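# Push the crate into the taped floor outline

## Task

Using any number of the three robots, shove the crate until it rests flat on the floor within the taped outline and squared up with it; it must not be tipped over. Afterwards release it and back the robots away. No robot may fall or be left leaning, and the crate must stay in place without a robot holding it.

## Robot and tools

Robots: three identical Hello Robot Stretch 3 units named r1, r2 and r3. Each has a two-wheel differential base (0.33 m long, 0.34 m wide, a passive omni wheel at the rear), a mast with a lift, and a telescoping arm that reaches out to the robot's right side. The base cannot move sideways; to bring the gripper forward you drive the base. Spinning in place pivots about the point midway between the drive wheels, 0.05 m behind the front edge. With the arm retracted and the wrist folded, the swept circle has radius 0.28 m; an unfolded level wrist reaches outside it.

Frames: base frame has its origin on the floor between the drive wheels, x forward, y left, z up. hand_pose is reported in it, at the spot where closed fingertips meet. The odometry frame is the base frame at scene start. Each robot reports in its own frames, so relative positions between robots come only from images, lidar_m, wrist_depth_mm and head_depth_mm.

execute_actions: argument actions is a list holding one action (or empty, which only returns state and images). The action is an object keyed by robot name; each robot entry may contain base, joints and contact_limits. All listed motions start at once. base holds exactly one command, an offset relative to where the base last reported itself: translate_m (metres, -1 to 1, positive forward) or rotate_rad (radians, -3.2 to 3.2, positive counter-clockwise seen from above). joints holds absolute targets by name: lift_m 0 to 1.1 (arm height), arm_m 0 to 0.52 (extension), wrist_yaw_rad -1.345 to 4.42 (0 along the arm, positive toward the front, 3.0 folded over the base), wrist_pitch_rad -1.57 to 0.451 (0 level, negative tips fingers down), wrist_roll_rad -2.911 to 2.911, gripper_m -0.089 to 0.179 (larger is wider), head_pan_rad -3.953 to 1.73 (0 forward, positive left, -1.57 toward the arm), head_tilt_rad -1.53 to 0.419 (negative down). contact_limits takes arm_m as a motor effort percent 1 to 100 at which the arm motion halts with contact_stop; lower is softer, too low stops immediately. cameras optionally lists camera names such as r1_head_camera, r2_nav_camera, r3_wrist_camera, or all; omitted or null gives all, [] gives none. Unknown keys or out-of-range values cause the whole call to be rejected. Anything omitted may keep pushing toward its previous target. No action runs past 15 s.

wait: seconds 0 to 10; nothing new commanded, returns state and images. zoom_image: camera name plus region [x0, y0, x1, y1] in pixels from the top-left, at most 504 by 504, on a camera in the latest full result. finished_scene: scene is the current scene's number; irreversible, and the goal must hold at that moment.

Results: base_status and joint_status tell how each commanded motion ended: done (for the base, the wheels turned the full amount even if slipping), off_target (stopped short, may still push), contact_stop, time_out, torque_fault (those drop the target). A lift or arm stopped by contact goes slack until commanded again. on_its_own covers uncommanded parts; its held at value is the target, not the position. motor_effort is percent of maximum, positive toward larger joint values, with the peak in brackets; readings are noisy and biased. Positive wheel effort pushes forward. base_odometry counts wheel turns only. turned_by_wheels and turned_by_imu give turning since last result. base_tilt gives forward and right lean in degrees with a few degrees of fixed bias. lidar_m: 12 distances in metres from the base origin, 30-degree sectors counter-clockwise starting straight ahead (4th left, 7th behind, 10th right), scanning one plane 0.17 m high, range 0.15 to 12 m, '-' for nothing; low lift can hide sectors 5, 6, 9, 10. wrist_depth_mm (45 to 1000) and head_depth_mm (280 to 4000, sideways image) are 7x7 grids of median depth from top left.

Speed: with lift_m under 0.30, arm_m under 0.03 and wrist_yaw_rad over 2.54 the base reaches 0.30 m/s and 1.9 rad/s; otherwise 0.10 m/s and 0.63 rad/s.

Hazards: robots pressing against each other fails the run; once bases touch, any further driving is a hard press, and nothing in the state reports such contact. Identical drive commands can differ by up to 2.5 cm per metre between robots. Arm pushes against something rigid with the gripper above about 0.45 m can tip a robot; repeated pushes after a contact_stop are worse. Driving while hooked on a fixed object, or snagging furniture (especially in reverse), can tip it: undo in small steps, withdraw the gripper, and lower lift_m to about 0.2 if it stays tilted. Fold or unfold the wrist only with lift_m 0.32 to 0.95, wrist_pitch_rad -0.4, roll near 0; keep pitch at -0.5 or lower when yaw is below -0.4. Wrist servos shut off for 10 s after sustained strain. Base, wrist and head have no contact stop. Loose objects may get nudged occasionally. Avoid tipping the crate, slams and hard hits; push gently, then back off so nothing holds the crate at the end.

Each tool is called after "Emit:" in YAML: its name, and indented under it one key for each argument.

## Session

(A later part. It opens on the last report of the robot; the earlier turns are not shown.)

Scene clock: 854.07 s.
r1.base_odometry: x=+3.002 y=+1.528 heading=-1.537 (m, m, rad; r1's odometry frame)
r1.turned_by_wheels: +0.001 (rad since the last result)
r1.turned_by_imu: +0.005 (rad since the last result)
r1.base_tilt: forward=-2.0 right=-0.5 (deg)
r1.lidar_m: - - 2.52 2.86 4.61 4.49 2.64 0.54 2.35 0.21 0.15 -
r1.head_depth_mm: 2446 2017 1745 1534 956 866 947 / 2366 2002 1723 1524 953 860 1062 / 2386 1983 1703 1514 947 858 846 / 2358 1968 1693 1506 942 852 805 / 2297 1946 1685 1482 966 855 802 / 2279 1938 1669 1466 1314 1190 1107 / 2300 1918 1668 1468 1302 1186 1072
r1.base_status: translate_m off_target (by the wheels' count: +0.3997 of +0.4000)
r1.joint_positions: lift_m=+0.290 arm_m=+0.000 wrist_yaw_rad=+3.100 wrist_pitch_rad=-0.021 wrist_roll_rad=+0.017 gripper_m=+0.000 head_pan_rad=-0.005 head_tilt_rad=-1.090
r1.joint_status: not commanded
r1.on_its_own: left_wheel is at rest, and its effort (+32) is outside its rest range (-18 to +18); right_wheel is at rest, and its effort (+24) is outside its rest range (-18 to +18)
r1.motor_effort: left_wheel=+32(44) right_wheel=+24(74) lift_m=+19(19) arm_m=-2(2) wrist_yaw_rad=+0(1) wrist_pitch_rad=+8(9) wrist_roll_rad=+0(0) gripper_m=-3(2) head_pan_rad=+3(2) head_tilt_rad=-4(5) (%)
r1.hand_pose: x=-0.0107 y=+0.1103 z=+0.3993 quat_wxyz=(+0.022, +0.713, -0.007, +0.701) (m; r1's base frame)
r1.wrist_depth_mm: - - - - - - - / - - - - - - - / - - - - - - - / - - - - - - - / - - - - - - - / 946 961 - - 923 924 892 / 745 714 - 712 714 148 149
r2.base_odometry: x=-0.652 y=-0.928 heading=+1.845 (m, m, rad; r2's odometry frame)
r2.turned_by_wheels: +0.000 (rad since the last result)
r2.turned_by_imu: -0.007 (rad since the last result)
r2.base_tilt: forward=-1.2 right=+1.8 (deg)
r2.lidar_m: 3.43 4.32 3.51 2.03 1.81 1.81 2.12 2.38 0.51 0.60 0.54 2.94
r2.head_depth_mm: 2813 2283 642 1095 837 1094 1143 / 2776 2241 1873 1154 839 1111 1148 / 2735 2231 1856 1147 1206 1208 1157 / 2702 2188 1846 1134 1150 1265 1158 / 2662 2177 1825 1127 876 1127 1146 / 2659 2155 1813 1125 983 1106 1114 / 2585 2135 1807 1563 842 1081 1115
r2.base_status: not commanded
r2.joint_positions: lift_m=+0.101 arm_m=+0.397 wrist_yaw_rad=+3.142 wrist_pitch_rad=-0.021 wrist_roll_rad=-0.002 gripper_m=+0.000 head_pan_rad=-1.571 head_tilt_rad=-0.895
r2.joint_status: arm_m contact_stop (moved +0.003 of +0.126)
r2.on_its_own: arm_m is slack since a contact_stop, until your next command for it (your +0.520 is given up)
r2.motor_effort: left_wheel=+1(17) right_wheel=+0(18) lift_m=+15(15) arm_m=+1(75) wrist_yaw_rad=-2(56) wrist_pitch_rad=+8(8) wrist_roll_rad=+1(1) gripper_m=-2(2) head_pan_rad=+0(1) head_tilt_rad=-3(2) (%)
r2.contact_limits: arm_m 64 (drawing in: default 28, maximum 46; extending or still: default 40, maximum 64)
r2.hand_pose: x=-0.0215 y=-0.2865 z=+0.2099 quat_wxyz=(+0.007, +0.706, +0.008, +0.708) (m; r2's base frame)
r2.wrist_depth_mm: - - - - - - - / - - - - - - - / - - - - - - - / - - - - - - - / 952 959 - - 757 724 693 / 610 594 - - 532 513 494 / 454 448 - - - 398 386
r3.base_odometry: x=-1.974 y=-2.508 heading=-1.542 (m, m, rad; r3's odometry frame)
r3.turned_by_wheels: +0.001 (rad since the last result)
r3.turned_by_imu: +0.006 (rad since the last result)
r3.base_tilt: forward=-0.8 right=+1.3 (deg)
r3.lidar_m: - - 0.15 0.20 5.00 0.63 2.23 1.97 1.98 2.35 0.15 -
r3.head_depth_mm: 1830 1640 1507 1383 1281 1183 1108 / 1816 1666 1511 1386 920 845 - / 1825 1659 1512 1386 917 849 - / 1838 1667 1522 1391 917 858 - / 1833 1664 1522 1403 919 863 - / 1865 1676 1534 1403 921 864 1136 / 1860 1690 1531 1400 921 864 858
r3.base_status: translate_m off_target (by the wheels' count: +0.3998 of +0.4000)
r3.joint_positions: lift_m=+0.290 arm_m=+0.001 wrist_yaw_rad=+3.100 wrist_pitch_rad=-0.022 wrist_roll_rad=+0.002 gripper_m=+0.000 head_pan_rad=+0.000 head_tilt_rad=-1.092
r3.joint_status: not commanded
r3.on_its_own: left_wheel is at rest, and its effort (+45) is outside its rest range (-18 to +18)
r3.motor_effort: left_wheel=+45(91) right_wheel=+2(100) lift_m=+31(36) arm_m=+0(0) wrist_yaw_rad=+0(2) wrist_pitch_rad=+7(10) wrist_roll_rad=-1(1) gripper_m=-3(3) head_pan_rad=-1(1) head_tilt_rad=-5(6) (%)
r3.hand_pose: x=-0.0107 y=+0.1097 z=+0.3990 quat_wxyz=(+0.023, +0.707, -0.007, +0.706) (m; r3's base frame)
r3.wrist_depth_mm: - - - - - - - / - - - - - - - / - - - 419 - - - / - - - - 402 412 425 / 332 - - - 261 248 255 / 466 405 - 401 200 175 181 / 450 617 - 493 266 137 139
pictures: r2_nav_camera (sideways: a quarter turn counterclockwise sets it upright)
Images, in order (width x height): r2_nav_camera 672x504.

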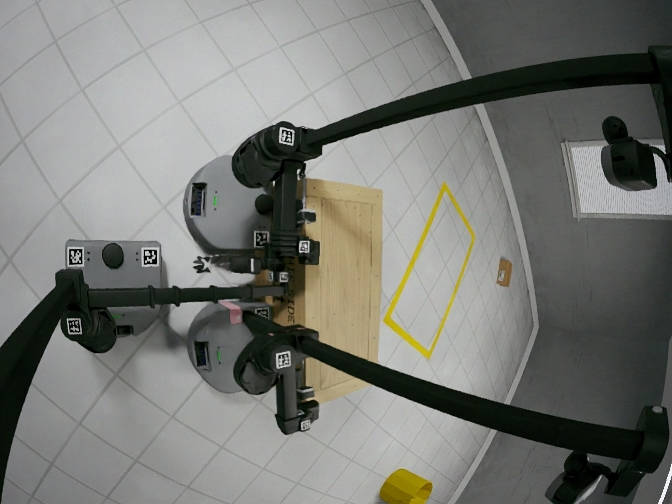

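Emit:
execute_actions:
  actions:
    - {"r2":{"joints":{"arm_m":0.0}},"r1":{"joints":{"lift_m":0.55}},"r3":{"joints":{"lift_m":0.5}}}
  cameras: []

Emit:
execute_actions:
  actions:
    - {"r2":{"base":{"translate_m":-0.04},"joints":{"lift_m":0.34,"wrist_pitch_rad":-0.4}}}
  cameras: []

Emit:
execute_actions:
  actions:
    - {"r2":{"joints":{"wrist_yaw_rad":0}}}
  cameras: []

Emit:
execute_actions:
  actions:
    - {"r2":{"joints":{"wrist_pitch_rad":0.02,"lift_m":0.1,"arm_m":0.14}}}
  cameras: []

Emit:
execute_actions:
  actions:
    - {"r2":{"joints":{"arm_m":0.25},"contact_limits":{"arm_m":13}}}
  cameras: ["r2_head_camera"]

Scene clock: 865.63 s.
r1.base_odometry: x=+3.002 y=+1.528 heading=-1.537 (m, m, rad; r1's odometry frame)
r1.turned_by_wheels: +0.000 (rad since the last result)
r1.turned_by_imu: +0.002 (rad since the last result)
r1.base_tilt: forward=-2.0 right=-0.3 (deg)
r1.lidar_m: - - 2.52 2.85 4.60 4.47 2.63 0.54 2.35 0.21 0.15 -
r1.head_depth_mm: 2407 2033 1744 1520 957 863 951 / 2369 1994 1712 1505 953 859 812 / 2364 1978 1710 1503 951 851 1060 / 2349 1975 1706 1480 946 848 802 / 2332 1944 1684 1494 968 854 801 / 2301 1950 1666 1481 1317 1186 1110 / 2271 1936 1649 1461 1310 1190 1076
r1.base_status: not commanded
r1.joint_positions: lift_m=+0.550 arm_m=+0.000 wrist_yaw_rad=+3.100 wrist_pitch_rad=-0.021 wrist_roll_rad=+0.017 gripper_m=+0.000 head_pan_rad=-0.005 head_tilt_rad=-1.090
r1.joint_status: all done
r1.on_its_own: left_wheel is at rest, and its effort (+34) is outside its rest range (-18 to +18); right_wheel is at rest, and its effort (+24) is outside its rest range (-18 to +18)
r1.motor_effort: left_wheel=+34(33) right_wheel=+24(24) lift_m=+24(26) arm_m=-2(1) wrist_yaw_rad=-1(0) wrist_pitch_rad=+8(8) wrist_roll_rad=+0(0) gripper_m=-2(2) head_pan_rad=+2(2) head_tilt_rad=-5(4) (%)
r1.hand_pose: x=-0.0107 y=+0.1103 z=+0.6591 quat_wxyz=(+0.022, +0.713, -0.007, +0.701) (m; r1's base frame)
r1.wrist_depth_mm: - - - - - - - / - - - - - - - / - - - - - - - / - - - - - - - / - - - - - - - / - - - - - - - / - - - - - - -
r2.base_odometry: x=-0.652 y=-0.928 heading=+1.845 (m, m, rad; r2's odometry frame)
r2.turned_by_wheels: +0.000 (rad since the last result)
r2.turned_by_imu: -0.001 (rad since the last result)
r2.base_tilt: forward=-1.2 right=+1.8 (deg)
r2.lidar_m: 3.42 4.31 3.48 2.04 1.81 1.81 2.11 2.39 0.51 0.60 0.54 2.94
r2.head_depth_mm: 2820 2276 641 645 653 1127 1147 / 2786 2236 1875 1107 1104 1126 1136 / 2755 2205 1864 1149 1203 1224 1155 / 2695 2188 1847 1136 1256 1255 1164 / 2672 2182 1840 657 1187 1130 1147 / 2634 2161 1823 661 1180 1104 1113 / 2658 2127 1807 801 1187 1098 1114
r2.base_status: not commanded
r2.joint_positions: lift_m=+0.101 arm_m=+0.000 wrist_yaw_rad=+3.141 wrist_pitch_rad=-0.021 wrist_roll_rad=-0.002 gripper_m=+0.000 head_pan_rad=-1.571 head_tilt_rad=-0.895
r2.joint_status: all done
r2.motor_effort: left_wheel=+0(0) right_wheel=-1(0) lift_m=+15(15) arm_m=-5(3) wrist_yaw_rad=-1(2) wrist_pitch_rad=+8(8) wrist_roll_rad=+1(1) gripper_m=-1(2) head_pan_rad=+1(1) head_tilt_rad=-2(2) (%)
r2.hand_pose: x=-0.0212 y=+0.1104 z=+0.2099 quat_wxyz=(+0.008, +0.706, +0.008, +0.708) (m; r2's base frame)
r2.wrist_depth_mm: - - - - - - - / - - - - - - - / - - - - - - - / - - - - - - - / 925 867 844 - 747 719 691 / 606 624 612 - 554 511 494 / - - - - - 399 386
r3.base_odometry: x=-1.974 y=-2.508 heading=-1.542 (m, m, rad; r3's odometry frame)
r3.turned_by_wheels: +0.000 (rad since the last result)
r3.turned_by_imu: +0.000 (rad since the last result)
r3.base_tilt: forward=-0.7 right=+1.3 (deg)
r3.lidar_m: - - 0.15 0.20 5.00 0.62 2.23 1.97 1.98 2.34 0.15 -
r3.head_depth_mm: 1834 1654 1505 1387 1277 1195 - / 1835 1658 1512 1385 918 849 - / 1840 1659 1516 1388 912 851 - / 1839 1677 1518 1393 914 859 - / 1851 1671 1527 1397 918 861 - / 1869 1670 1518 1403 922 861 1142 / 1863 1687 1522 1404 923 866 1113
r3.base_status: not commanded
r3.joint_positions: lift_m=+0.500 arm_m=+0.001 wrist_yaw_rad=+3.100 wrist_pitch_rad=-0.022 wrist_roll_rad=+0.002 gripper_m=+0.000 head_pan_rad=+0.000 head_tilt_rad=-1.092
r3.joint_status: all done
r3.on_its_own: left_wheel is at rest, and its effort (+45) is outside its rest range (-18 to +18)
r3.motor_effort: left_wheel=+45(45) right_wheel=+2(1) lift_m=+36(39) arm_m=+0(0) wrist_yaw_rad=+0(0) wrist_pitch_rad=+8(8) wrist_roll_rad=-1(1) gripper_m=-3(3) head_pan_rad=-1(0) head_tilt_rad=-5(5) (%)
r3.hand_pose: x=-0.0107 y=+0.1097 z=+0.6088 quat_wxyz=(+0.023, +0.707, -0.007, +0.706) (m; r3's base frame)
r3.wrist_depth_mm: - - - - - - - / - - - 401 - - - / - - - - - - - / - - - - - - - / - - - - - - - / - - - 804 552 561 - / 890 888 - 684 426 433 441
pictures: none
No camera images: the call's "cameras" was empty. Leave "cameras" out to get every camera's image.

Scene clock: 868.63 s.
r1.base_odometry: x=+3.002 y=+1.528 heading=-1.537 (m, m, rad; r1's odometry frame)
r1.turned_by_wheels: +0.000 (rad since the last result)
r1.turned_by_imu: +0.001 (rad since the last result)
r1.base_tilt: forward=-1.9 right=-0.4 (deg)
r1.lidar_m: - - 2.53 2.86 4.59 4.46 2.64 0.56 2.35 0.21 0.15 -
r1.head_depth_mm: 2408 2042 1738 1530 958 864 950 / 2395 2016 1712 1504 950 857 815 / 2361 1993 1697 1495 949 852 1061 / 2338 1984 1708 1487 945 847 800 / 2323 1954 1686 1472 969 854 800 / 2282 1934 1676 1475 1315 1191 1112 / 2271 1902 1674 1465 1309 1178 1079
r1.base_status: not commanded
r1.joint_positions: lift_m=+0.550 arm_m=+0.000 wrist_yaw_rad=+3.100 wrist_pitch_rad=-0.021 wrist_roll_rad=+0.017 gripper_m=+0.000 head_pan_rad=-0.005 head_tilt_rad=-1.090
r1.joint_status: not commanded
r1.on_its_own: left_wheel is at rest, and its effort (+34) is outside its rest range (-18 to +18); right_wheel is at rest, and its effort (+24) is outside its rest range (-18 to +18)
r1.motor_effort: left_wheel=+34(35) right_wheel=+24(24) lift_m=+23(24) arm_m=-2(1) wrist_yaw_rad=+0(0) wrist_pitch_rad=+8(8) wrist_roll_rad=+0(0) gripper_m=-3(2) head_pan_rad=+2(2) head_tilt_rad=-4(4) (%)
r1.hand_pose: x=-0.0107 y=+0.1103 z=+0.6591 quat_wxyz=(+0.022, +0.713, -0.007, +0.701) (m; r1's base frame)
r1.wrist_depth_mm: - - - - - - - / - - - - - - - / - - - - - - - / - - - - - - - / - - - - - - - / - - - - - - - / - - - - - - -
r2.base_odometry: x=-0.641 y=-0.966 heading=+1.845 (m, m, rad; r2's odometry frame)
r2.turned_by_wheels: +0.000 (rad since the last result)
r2.turned_by_imu: -0.001 (rad since the last result)
r2.base_tilt: forward=-1.3 right=+1.7 (deg)
r2.lidar_m: 3.44 4.35 3.43 2.02 1.78 1.78 2.09 2.35 0.49 0.60 0.56 2.96
r2.head_depth_mm: 2829 511 587 668 633 1132 1141 / 2777 2239 1874 673 1183 1129 1132 / 2732 2233 1868 1146 1152 1160 - / 2689 2190 1835 1137 1258 1257 - / 2676 2193 1828 1086 1200 1196 1117 / 2639 2169 1817 655 1174 1099 1120 / 2606 2138 1817 798 1187 1092 1117
r2.base_status: done
r2.joint_positions: lift_m=+0.339 arm_m=+0.000 wrist_yaw_rad=+3.141 wrist_pitch_rad=-0.414 wrist_roll_rad=-0.002 gripper_m=+0.000 head_pan_rad=-1.571 head_tilt_rad=-0.895
r2.joint_status: all done
r2.motor_effort: left_wheel=+0(12) right_wheel=+0(3) lift_m=+51(55) arm_m=+3(5) wrist_yaw_rad=-1(1) wrist_pitch_rad=+5(44) wrist_roll_rad=+1(1) gripper_m=-2(2) head_pan_rad=+0(0) head_tilt_rad=-2(3) (%)
r2.hand_pose: x=-0.0211 y=+0.0802 z=+0.3529 quat_wxyz=(+0.146, +0.691, +0.145, +0.693) (m; r2's base frame)
r2.wrist_depth_mm: - - - - - - - / - - - - - - - / - - - - - - 977 / 967 946 875 862 840 793 781 / 756 731 712 - 674 651 636 / 624 603 591 - 560 550 536 / 532 525 - - 498 484 469
r3.base_odometry: x=-1.974 y=-2.508 heading=-1.542 (m, m, rad; r3's odometry frame)
r3.turned_by_wheels: +0.000 (rad since the last result)
r3.turned_by_imu: +0.000 (rad since the last result)
r3.base_tilt: forward=-0.7 right=+1.3 (deg)
r3.lidar_m: - - 0.15 0.20 5.00 0.61 2.23 1.97 1.97 2.35 0.15 -
r3.head_depth_mm: 1822 1655 1505 1382 1279 1194 - / 1832 1655 1519 1380 918 843 - / 1851 1656 1515 1386 912 850 - / 1841 1652 1506 1391 916 860 - / 1843 1669 1519 1406 919 864 - / 1848 1684 1525 1394 919 864 1149 / 1859 1679 1531 1400 920 866 1116
r3.base_status: not commanded
r3.joint_positions: lift_m=+0.500 arm_m=+0.001 wrist_yaw_rad=+3.100 wrist_pitch_rad=-0.022 wrist_roll_rad=+0.002 gripper_m=+0.000 head_pan_rad=+0.000 head_tilt_rad=-1.092
r3.joint_status: not commanded
r3.on_its_own: left_wheel is at rest, and its effort (+45) is outside its rest range (-18 to +18)
r3.motor_effort: left_wheel=+45(45) right_wheel=+2(2) lift_m=+36(36) arm_m=+0(0) wrist_yaw_rad=-1(0) wrist_pitch_rad=+8(8) wrist_roll_rad=-2(2) gripper_m=-3(3) head_pan_rad=-1(0) head_tilt_rad=-5(4) (%)
r3.hand_pose: x=-0.0107 y=+0.1097 z=+0.6088 quat_wxyz=(+0.023, +0.707, -0.007, +0.706) (m; r3's base frame)
r3.wrist_depth_mm: - - - - - - - / - - - 401 - - - / - - - - - - - / - - - - - - - / 433 - - - - - - / - - - 804 547 559 - / 892 892 - 686 426 435 442
pictures: none
No camera images: the call's "cameras" was empty. Leave "cameras" out to get every camera's image.

Scene clock: 871.20 s.
r1.base_odometry: x=+3.002 y=+1.528 heading=-1.537 (m, m, rad; r1's odometry frame)
r1.turned_by_wheels: +0.000 (rad since the last result)
r1.turned_by_imu: +0.001 (rad since the last result)
r1.base_tilt: forward=-1.9 right=-0.4 (deg)
r1.lidar_m: - - 2.52 2.86 4.59 4.48 2.63 0.56 2.35 0.21 0.15 -
r1.head_depth_mm: 2402 2055 1746 1520 960 862 951 / 2397 2003 1715 1509 949 856 813 / 2367 1987 1723 1495 945 852 1066 / 2374 1977 1702 1495 942 848 801 / 2328 1948 1690 1482 965 855 798 / 2310 1949 1678 1483 1309 1188 1109 / 2295 1920 1665 1458 1310 1183 1070
r1.base_status: not commanded
r1.joint_positions: lift_m=+0.550 arm_m=+0.000 wrist_yaw_rad=+3.100 wrist_pitch_rad=-0.021 wrist_roll_rad=+0.017 gripper_m=+0.000 head_pan_rad=-0.005 head_tilt_rad=-1.090
r1.joint_status: not commanded
r1.on_its_own: left_wheel is at rest, and its effort (+33) is outside its rest range (-18 to +18); right_wheel is at rest, and its effort (+24) is outside its rest range (-18 to +18)
r1.motor_effort: left_wheel=+33(33) right_wheel=+24(24) lift_m=+24(23) arm_m=-2(2) wrist_yaw_rad=+0(1) wrist_pitch_rad=+8(8) wrist_roll_rad=+0(0) gripper_m=-3(3) head_pan_rad=+2(3) head_tilt_rad=-5(4) (%)
r1.hand_pose: x=-0.0107 y=+0.1103 z=+0.6591 quat_wxyz=(+0.022, +0.713, -0.007, +0.701) (m; r1's base frame)
r1.wrist_depth_mm: - - - - - - - / - - - - - - - / - - - - - - - / - - - - - - - / - - - - - - - / - - - - - - - / - - - - - - -
r2.base_odometry: x=-0.641 y=-0.966 heading=+1.845 (m, m, rad; r2's odometry frame)
r2.turned_by_wheels: +0.000 (rad since the last result)
r2.turned_by_imu: -0.001 (rad since the last result)
r2.base_tilt: forward=-1.1 right=+1.7 (deg)
r2.lidar_m: 3.45 4.34 3.43 2.03 1.78 1.78 2.09 2.35 0.49 0.60 0.56 2.96
r2.head_depth_mm: 2809 512 586 668 633 1134 1153 / 2785 2253 1890 673 1180 1121 1134 / 2745 2209 1861 1147 1149 1155 - / 2716 2190 1866 1139 1255 1268 - / 2669 2176 1830 1085 1204 1193 1142 / 2652 2157 1814 657 1172 1098 1118 / 2614 2130 1807 799 1190 1099 1114
r2.base_status: not commanded
r2.joint_positions: lift_m=+0.339 arm_m=+0.000 wrist_yaw_rad=+0.002 wrist_pitch_rad=-0.414 wrist_roll_rad=-0.002 gripper_m=+0.000 head_pan_rad=-1.571 head_tilt_rad=-0.895
r2.joint_status: all done
r2.motor_effort: left_wheel=+0(0) right_wheel=+0(1) lift_m=+51(51) arm_m=+3(3) wrist_yaw_rad=-2(3) wrist_pitch_rad=+5(5) wrist_roll_rad=+1(1) gripper_m=-2(2) head_pan_rad=+0(0) head_tilt_rad=-2(2) (%)
r2.hand_pose: x=-0.0210 y=-0.3697 z=+0.3529 quat_wxyz=(+0.693, +0.146, -0.691, -0.145) (m; r2's base frame)
r2.wrist_depth_mm: - - - - 612 495 199 / - 436 397 368 361 351 345 / - 374 377 380 384 260 377 / 921 416 418 421 422 270 426 / 752 456 458 456 452 304 406 / 413 402 395 545 404 347 359 / 355 346 344 489 490 318 311
r3.base_odometry: x=-1.974 y=-2.508 heading=-1.542 (m, m, rad; r3's odometry frame)
r3.turned_by_wheels: +0.000 (rad since the last result)
r3.turned_by_imu: +0.000 (rad since the last result)
r3.base_tilt: forward=-0.7 right=+1.3 (deg)
r3.lidar_m: - - 0.15 0.20 4.99 0.60 2.23 1.97 1.98 2.35 0.15 -
r3.head_depth_mm: 1832 1655 1507 1382 1272 1184 - / 1839 1658 1513 1384 919 848 - / 1837 1668 1517 1385 915 848 - / 1855 1680 1509 1387 914 861 - / 1848 1675 1523 1390 918 861 - / 1852 1677 1517 1405 924 864 1141 / 1871 1686 1526 1407 922 867 1112
r3.base_status: not commanded
r3.joint_positions: lift_m=+0.500 arm_m=+0.001 wrist_yaw_rad=+3.100 wrist_pitch_rad=-0.022 wrist_roll_rad=+0.002 gripper_m=+0.000 head_pan_rad=+0.000 head_tilt_rad=-1.092
r3.joint_status: not commanded
r3.on_its_own: left_wheel is at rest, and its effort (+45) is outside its rest range (-18 to +18)
r3.motor_effort: left_wheel=+45(44) right_wheel=+2(2) lift_m=+36(37) arm_m=+0(0) wrist_yaw_rad=+0(0) wrist_pitch_rad=+7(8) wrist_roll_rad=-1(1) gripper_m=-3(3) head_pan_rad=-1(0) head_tilt_rad=-4(5) (%)
r3.hand_pose: x=-0.0107 y=+0.1097 z=+0.6088 quat_wxyz=(+0.023, +0.707, -0.007, +0.706) (m; r3's base frame)
r3.wrist_depth_mm: - - - - - - - / - - - 401 - - - / - - - - - - - / - - - - - - - / - - - - - - - / 376 - - 821 550 561 - / 811 429 - 677 428 436 443
pictures: none
No camera images: the call's "cameras" was empty. Leave "cameras" out to get every camera's image.

Scene clock: 874.20 s.
r1.base_odometry: x=+3.002 y=+1.528 heading=-1.537 (m, m, rad; r1's odometry frame)
r1.turned_by_wheels: +0.000 (rad since the last result)
r1.turned_by_imu: +0.001 (rad since the last result)
r1.base_tilt: forward=-1.9 right=-0.4 (deg)
r1.lidar_m: - - 2.53 2.86 4.60 4.48 2.64 0.56 2.35 0.21 0.15 -
r1.head_depth_mm: 2427 2024 1745 1527 958 862 951 / 2392 2002 1720 1514 950 856 815 / 2384 1973 1716 1501 948 855 1068 / 2360 1956 1683 1496 940 851 801 / 2340 1962 1683 1484 966 855 802 / 2294 1932 1684 1479 1311 1184 1107 / 2286 1921 1679 1455 1311 1184 1078
r1.base_status: not commanded
r1.joint_positions: lift_m=+0.550 arm_m=+0.000 wrist_yaw_rad=+3.100 wrist_pitch_rad=-0.021 wrist_roll_rad=+0.017 gripper_m=+0.000 head_pan_rad=-0.005 head_tilt_rad=-1.090
r1.joint_status: not commanded
r1.on_its_own: left_wheel is at rest, and its effort (+34) is outside its rest range (-18 to +18); right_wheel is at rest, and its effort (+24) is outside its rest range (-18 to +18)
r1.motor_effort: left_wheel=+34(33) right_wheel=+24(24) lift_m=+24(24) arm_m=-2(1) wrist_yaw_rad=+0(0) wrist_pitch_rad=+8(8) wrist_roll_rad=+0(0) gripper_m=-2(2) head_pan_rad=+3(2) head_tilt_rad=-4(4) (%)
r1.hand_pose: x=-0.0107 y=+0.1103 z=+0.6591 quat_wxyz=(+0.022, +0.713, -0.007, +0.701) (m; r1's base frame)
r1.wrist_depth_mm: - - - - - - - / - - - - - - - / - - - - - - - / - - - - - - - / - - - - - - - / - - - - - - - / - - - - - - -
r2.base_odometry: x=-0.641 y=-0.966 heading=+1.845 (m, m, rad; r2's odometry frame)
r2.turned_by_wheels: +0.000 (rad since the last result)
r2.turned_by_imu: -0.001 (rad since the last result)
r2.base_tilt: forward=-1.1 right=+1.9 (deg)
r2.lidar_m: 3.45 4.35 3.43 2.03 1.78 1.78 2.09 2.36 0.49 0.60 0.56 2.96
r2.head_depth_mm: 2817 511 586 668 633 1131 1145 / 2775 2256 1861 673 1181 1127 1133 / 2742 2229 1857 1146 1156 1143 1160 / 2710 2186 1854 1139 1259 1297 1155 / 2688 2174 1829 1082 1201 1191 1141 / 2651 2151 1802 657 1179 1101 1117 / 2606 2118 1802 798 1188 1095 1113
r2.base_status: not commanded
r2.joint_positions: lift_m=+0.101 arm_m=+0.140 wrist_yaw_rad=+0.001 wrist_pitch_rad=-0.003 wrist_roll_rad=-0.002 gripper_m=+0.000 head_pan_rad=-1.571 head_tilt_rad=-0.895
r2.joint_status: all done
r2.motor_effort: left_wheel=+0(0) right_wheel=+0(0) lift_m=+13(43) arm_m=+5(7) wrist_yaw_rad=-1(2) wrist_pitch_rad=+8(8) wrist_roll_rad=+1(1) gripper_m=-3(2) head_pan_rad=+1(0) head_tilt_rad=-2(2) (%)
r2.hand_pose: x=-0.0212 y=-0.5408 z=+0.2145 quat_wxyz=(+0.708, +0.002, -0.706, -0.001) (m; r2's base frame)
r2.wrist_depth_mm: 207 206 204 204 203 202 202 / 211 211 210 210 210 209 209 / 219 218 218 218 216 215 215 / 225 225 225 224 222 222 221 / 232 232 231 228 229 228 226 / 240 238 238 237 236 233 232 / 202 195 240 243 241 237 176
r3.base_odometry: x=-1.974 y=-2.508 heading=-1.542 (m, m, rad; r3's odometry frame)
r3.turned_by_wheels: +0.000 (rad since the last result)
r3.turned_by_imu: +0.000 (rad since the last result)
r3.base_tilt: forward=-0.8 right=+1.3 (deg)
r3.lidar_m: - - 0.15 0.20 4.98 0.61 2.23 1.97 1.97 2.35 0.15 -
r3.head_depth_mm: 1819 1658 1504 1382 1274 1189 - / 1821 1659 1507 1387 916 845 - / 1848 1655 1506 1391 915 845 - / 1851 1671 1523 1395 913 859 - / 1854 1662 1517 1390 922 860 - / 1852 1665 1525 1400 921 866 1140 / 1874 1688 1529 1407 924 868 1030
r3.base_status: not commanded
r3.joint_positions: lift_m=+0.500 arm_m=+0.001 wrist_yaw_rad=+3.100 wrist_pitch_rad=-0.022 wrist_roll_rad=+0.002 gripper_m=+0.000 head_pan_rad=+0.000 head_tilt_rad=-1.092
r3.joint_status: not commanded
r3.on_its_own: left_wheel is at rest, and its effort (+45) is outside its rest range (-18 to +18)
r3.motor_effort: left_wheel=+45(45) right_wheel=+2(2) lift_m=+36(37) arm_m=+0(0) wrist_yaw_rad=-1(0) wrist_pitch_rad=+8(8) wrist_roll_rad=-1(1) gripper_m=-3(3) head_pan_rad=+0(0) head_tilt_rad=-5(5) (%)
r3.hand_pose: x=-0.0107 y=+0.1097 z=+0.6088 quat_wxyz=(+0.023, +0.707, -0.007, +0.706) (m; r3's base frame)
r3.wrist_depth_mm: - - - - - - - / - - - 399 - - - / - - - - - - - / - - - - - - - / - - - - - - - / - - - 807 551 554 - / 878 921 - 687 426 435 443
pictures: none
No camera images: the call's "cameras" was empty. Leave "cameras" out to get every camera's image.

Scene clock: 875.57 s.
r1.base_odometry: x=+3.002 y=+1.528 heading=-1.537 (m, m, rad; r1's odometry frame)
r1.turned_by_wheels: +0.000 (rad since the last result)
r1.turned_by_imu: +0.000 (rad since the last result)
r1.base_tilt: forward=-2.0 right=-0.4 (deg)
r1.lidar_m: - - 2.51 2.86 4.61 4.46 2.64 0.56 2.35 0.21 0.15 -
r1.head_depth_mm: 2424 2044 1735 1521 959 862 949 / 2403 1997 1719 1527 949 859 816 / 2364 1997 1701 1498 949 855 1061 / 2361 1979 1695 1493 944 852 802 / 2322 1976 1699 1484 964 856 799 / 2321 1948 1676 1477 1323 1185 1114 / 2270 1914 1668 1471 1303 1185 1081
r1.base_status: not commanded
r1.joint_positions: lift_m=+0.550 arm_m=+0.000 wrist_yaw_rad=+3.100 wrist_pitch_rad=-0.021 wrist_roll_rad=+0.017 gripper_m=+0.000 head_pan_rad=-0.005 head_tilt_rad=-1.090
r1.joint_status: not commanded
r1.on_its_own: left_wheel is at rest, and its effort (+34) is outside its rest range (-18 to +18); right_wheel is at rest, and its effort (+24) is outside its rest range (-18 to +18)
r1.motor_effort: left_wheel=+34(33) right_wheel=+24(24) lift_m=+24(24) arm_m=-1(2) wrist_yaw_rad=+0(1) wrist_pitch_rad=+8(8) wrist_roll_rad=+0(0) gripper_m=-2(2) head_pan_rad=+3(2) head_tilt_rad=-5(4) (%)
r1.hand_pose: x=-0.0107 y=+0.1103 z=+0.6591 quat_wxyz=(+0.022, +0.713, -0.007, +0.701) (m; r1's base frame)
r1.wrist_depth_mm: - - - - - - - / - - - - - - - / - - - - - - - / - - - - - - - / - - - - - - - / - - - - - - - / - - - - - - -
r2.base_odometry: x=-0.641 y=-0.966 heading=+1.845 (m, m, rad; r2's odometry frame)
r2.turned_by_wheels: +0.000 (rad since the last result)
r2.turned_by_imu: +0.000 (rad since the last result)
r2.base_tilt: forward=-1.3 right=+1.7 (deg)
r2.lidar_m: 3.47 4.35 3.43 2.03 1.78 1.78 2.09 2.35 0.49 0.60 0.56 2.96
r2.head_depth_mm: 2829 512 587 669 633 1130 1150 / 2762 2249 1878 673 1186 1126 1133 / 2748 2229 1871 1145 1153 1139 1154 / 2706 2196 1852 1137 1261 - 1166 / 2682 2180 1827 1086 1200 1192 1147 / 2651 2157 1819 657 1182 1101 1122 / 2639 2141 1797 798 1193 1097 1120
r2.base_status: not commanded
r2.joint_positions: lift_m=+0.101 arm_m=+0.180 wrist_yaw_rad=+0.002 wrist_pitch_rad=-0.003 wrist_roll_rad=-0.002 gripper_m=+0.000 head_pan_rad=-1.571 head_tilt_rad=-0.895
r2.joint_status: arm_m contact_stop (moved +0.040 of +0.110)
r2.on_its_own: arm_m is slack since a contact_stop, until your next command for it (your +0.250 is given up)
r2.motor_effort: left_wheel=-1(2) right_wheel=+0(1) lift_m=+13(13) arm_m=+1(12) wrist_yaw_rad=-2(1) wrist_pitch_rad=+9(9) wrist_roll_rad=+1(1) gripper_m=-2(3) head_pan_rad=+0(1) head_tilt_rad=-1(2) (%)
r2.contact_limits: arm_m 13 (drawing in: default 28, maximum 46; extending or still: default 40, maximum 64)
r2.hand_pose: x=-0.0210 y=-0.5807 z=+0.2145 quat_wxyz=(+0.708, +0.002, -0.706, -0.001) (m; r2's base frame)
r2.wrist_depth_mm: 169 168 168 166 166 165 164 / 173 172 174 173 172 171 171 / 180 179 179 178 177 177 176 / 185 185 184 183 183 181 180 / 191 189 190 - 187 187 186 / 197 195 195 196 193 192 191 / 201 201 200 200 198 196 176
r3.base_odometry: x=-1.974 y=-2.508 heading=-1.542 (m, m, rad; r3's odometry frame)
r3.turned_by_wheels: +0.000 (rad since the last result)
r3.turned_by_imu: +0.000 (rad since the last result)
r3.base_tilt: forward=-0.7 right=+1.3 (deg)
r3.lidar_m: - - 0.15 0.20 4.99 0.60 2.23 1.97 1.98 2.35 0.15 -
r3.head_depth_mm: 1809 1645 1502 1380 1277 1187 - / 1843 1652 1502 1382 917 845 - / 1827 1663 1508 1389 913 851 - / 1841 1668 1524 1392 915 861 - / 1857 1670 1522 1395 917 862 - / 1857 1691 1530 1398 923 863 1143 / 1862 1696 1534 1398 922 864 1030
r3.base_status: not commanded
r3.joint_positions: lift_m=+0.500 arm_m=+0.001 wrist_yaw_rad=+3.100 wrist_pitch_rad=-0.022 wrist_roll_rad=+0.002 gripper_m=+0.000 head_pan_rad=+0.000 head_tilt_rad=-1.092
r3.joint_status: not commanded
r3.on_its_own: left_wheel is at rest, and its effort (+44) is outside its rest range (-18 to +18)
r3.motor_effort: left_wheel=+44(45) right_wheel=+2(2) lift_m=+36(36) arm_m=+0(0) wrist_yaw_rad=+0(0) wrist_pitch_rad=+8(8) wrist_roll_rad=-1(1) gripper_m=-3(3) head_pan_rad=+0(0) head_tilt_rad=-4(5) (%)
r3.hand_pose: x=-0.0107 y=+0.1097 z=+0.6088 quat_wxyz=(+0.023, +0.707, -0.007, +0.706) (m; r3's base frame)
r3.wrist_depth_mm: - - - - - - - / - - - 400 - - - / - - - - - - - / - - - - - - - / - - - - - - - / - - - 811 554 562 - / 885 902 - 689 428 435 445
pictures: r2_head_camera (sideways: a quarter turn clockwise sets it upright)
Images, in order (width x height): r2_head_camera 896x504.

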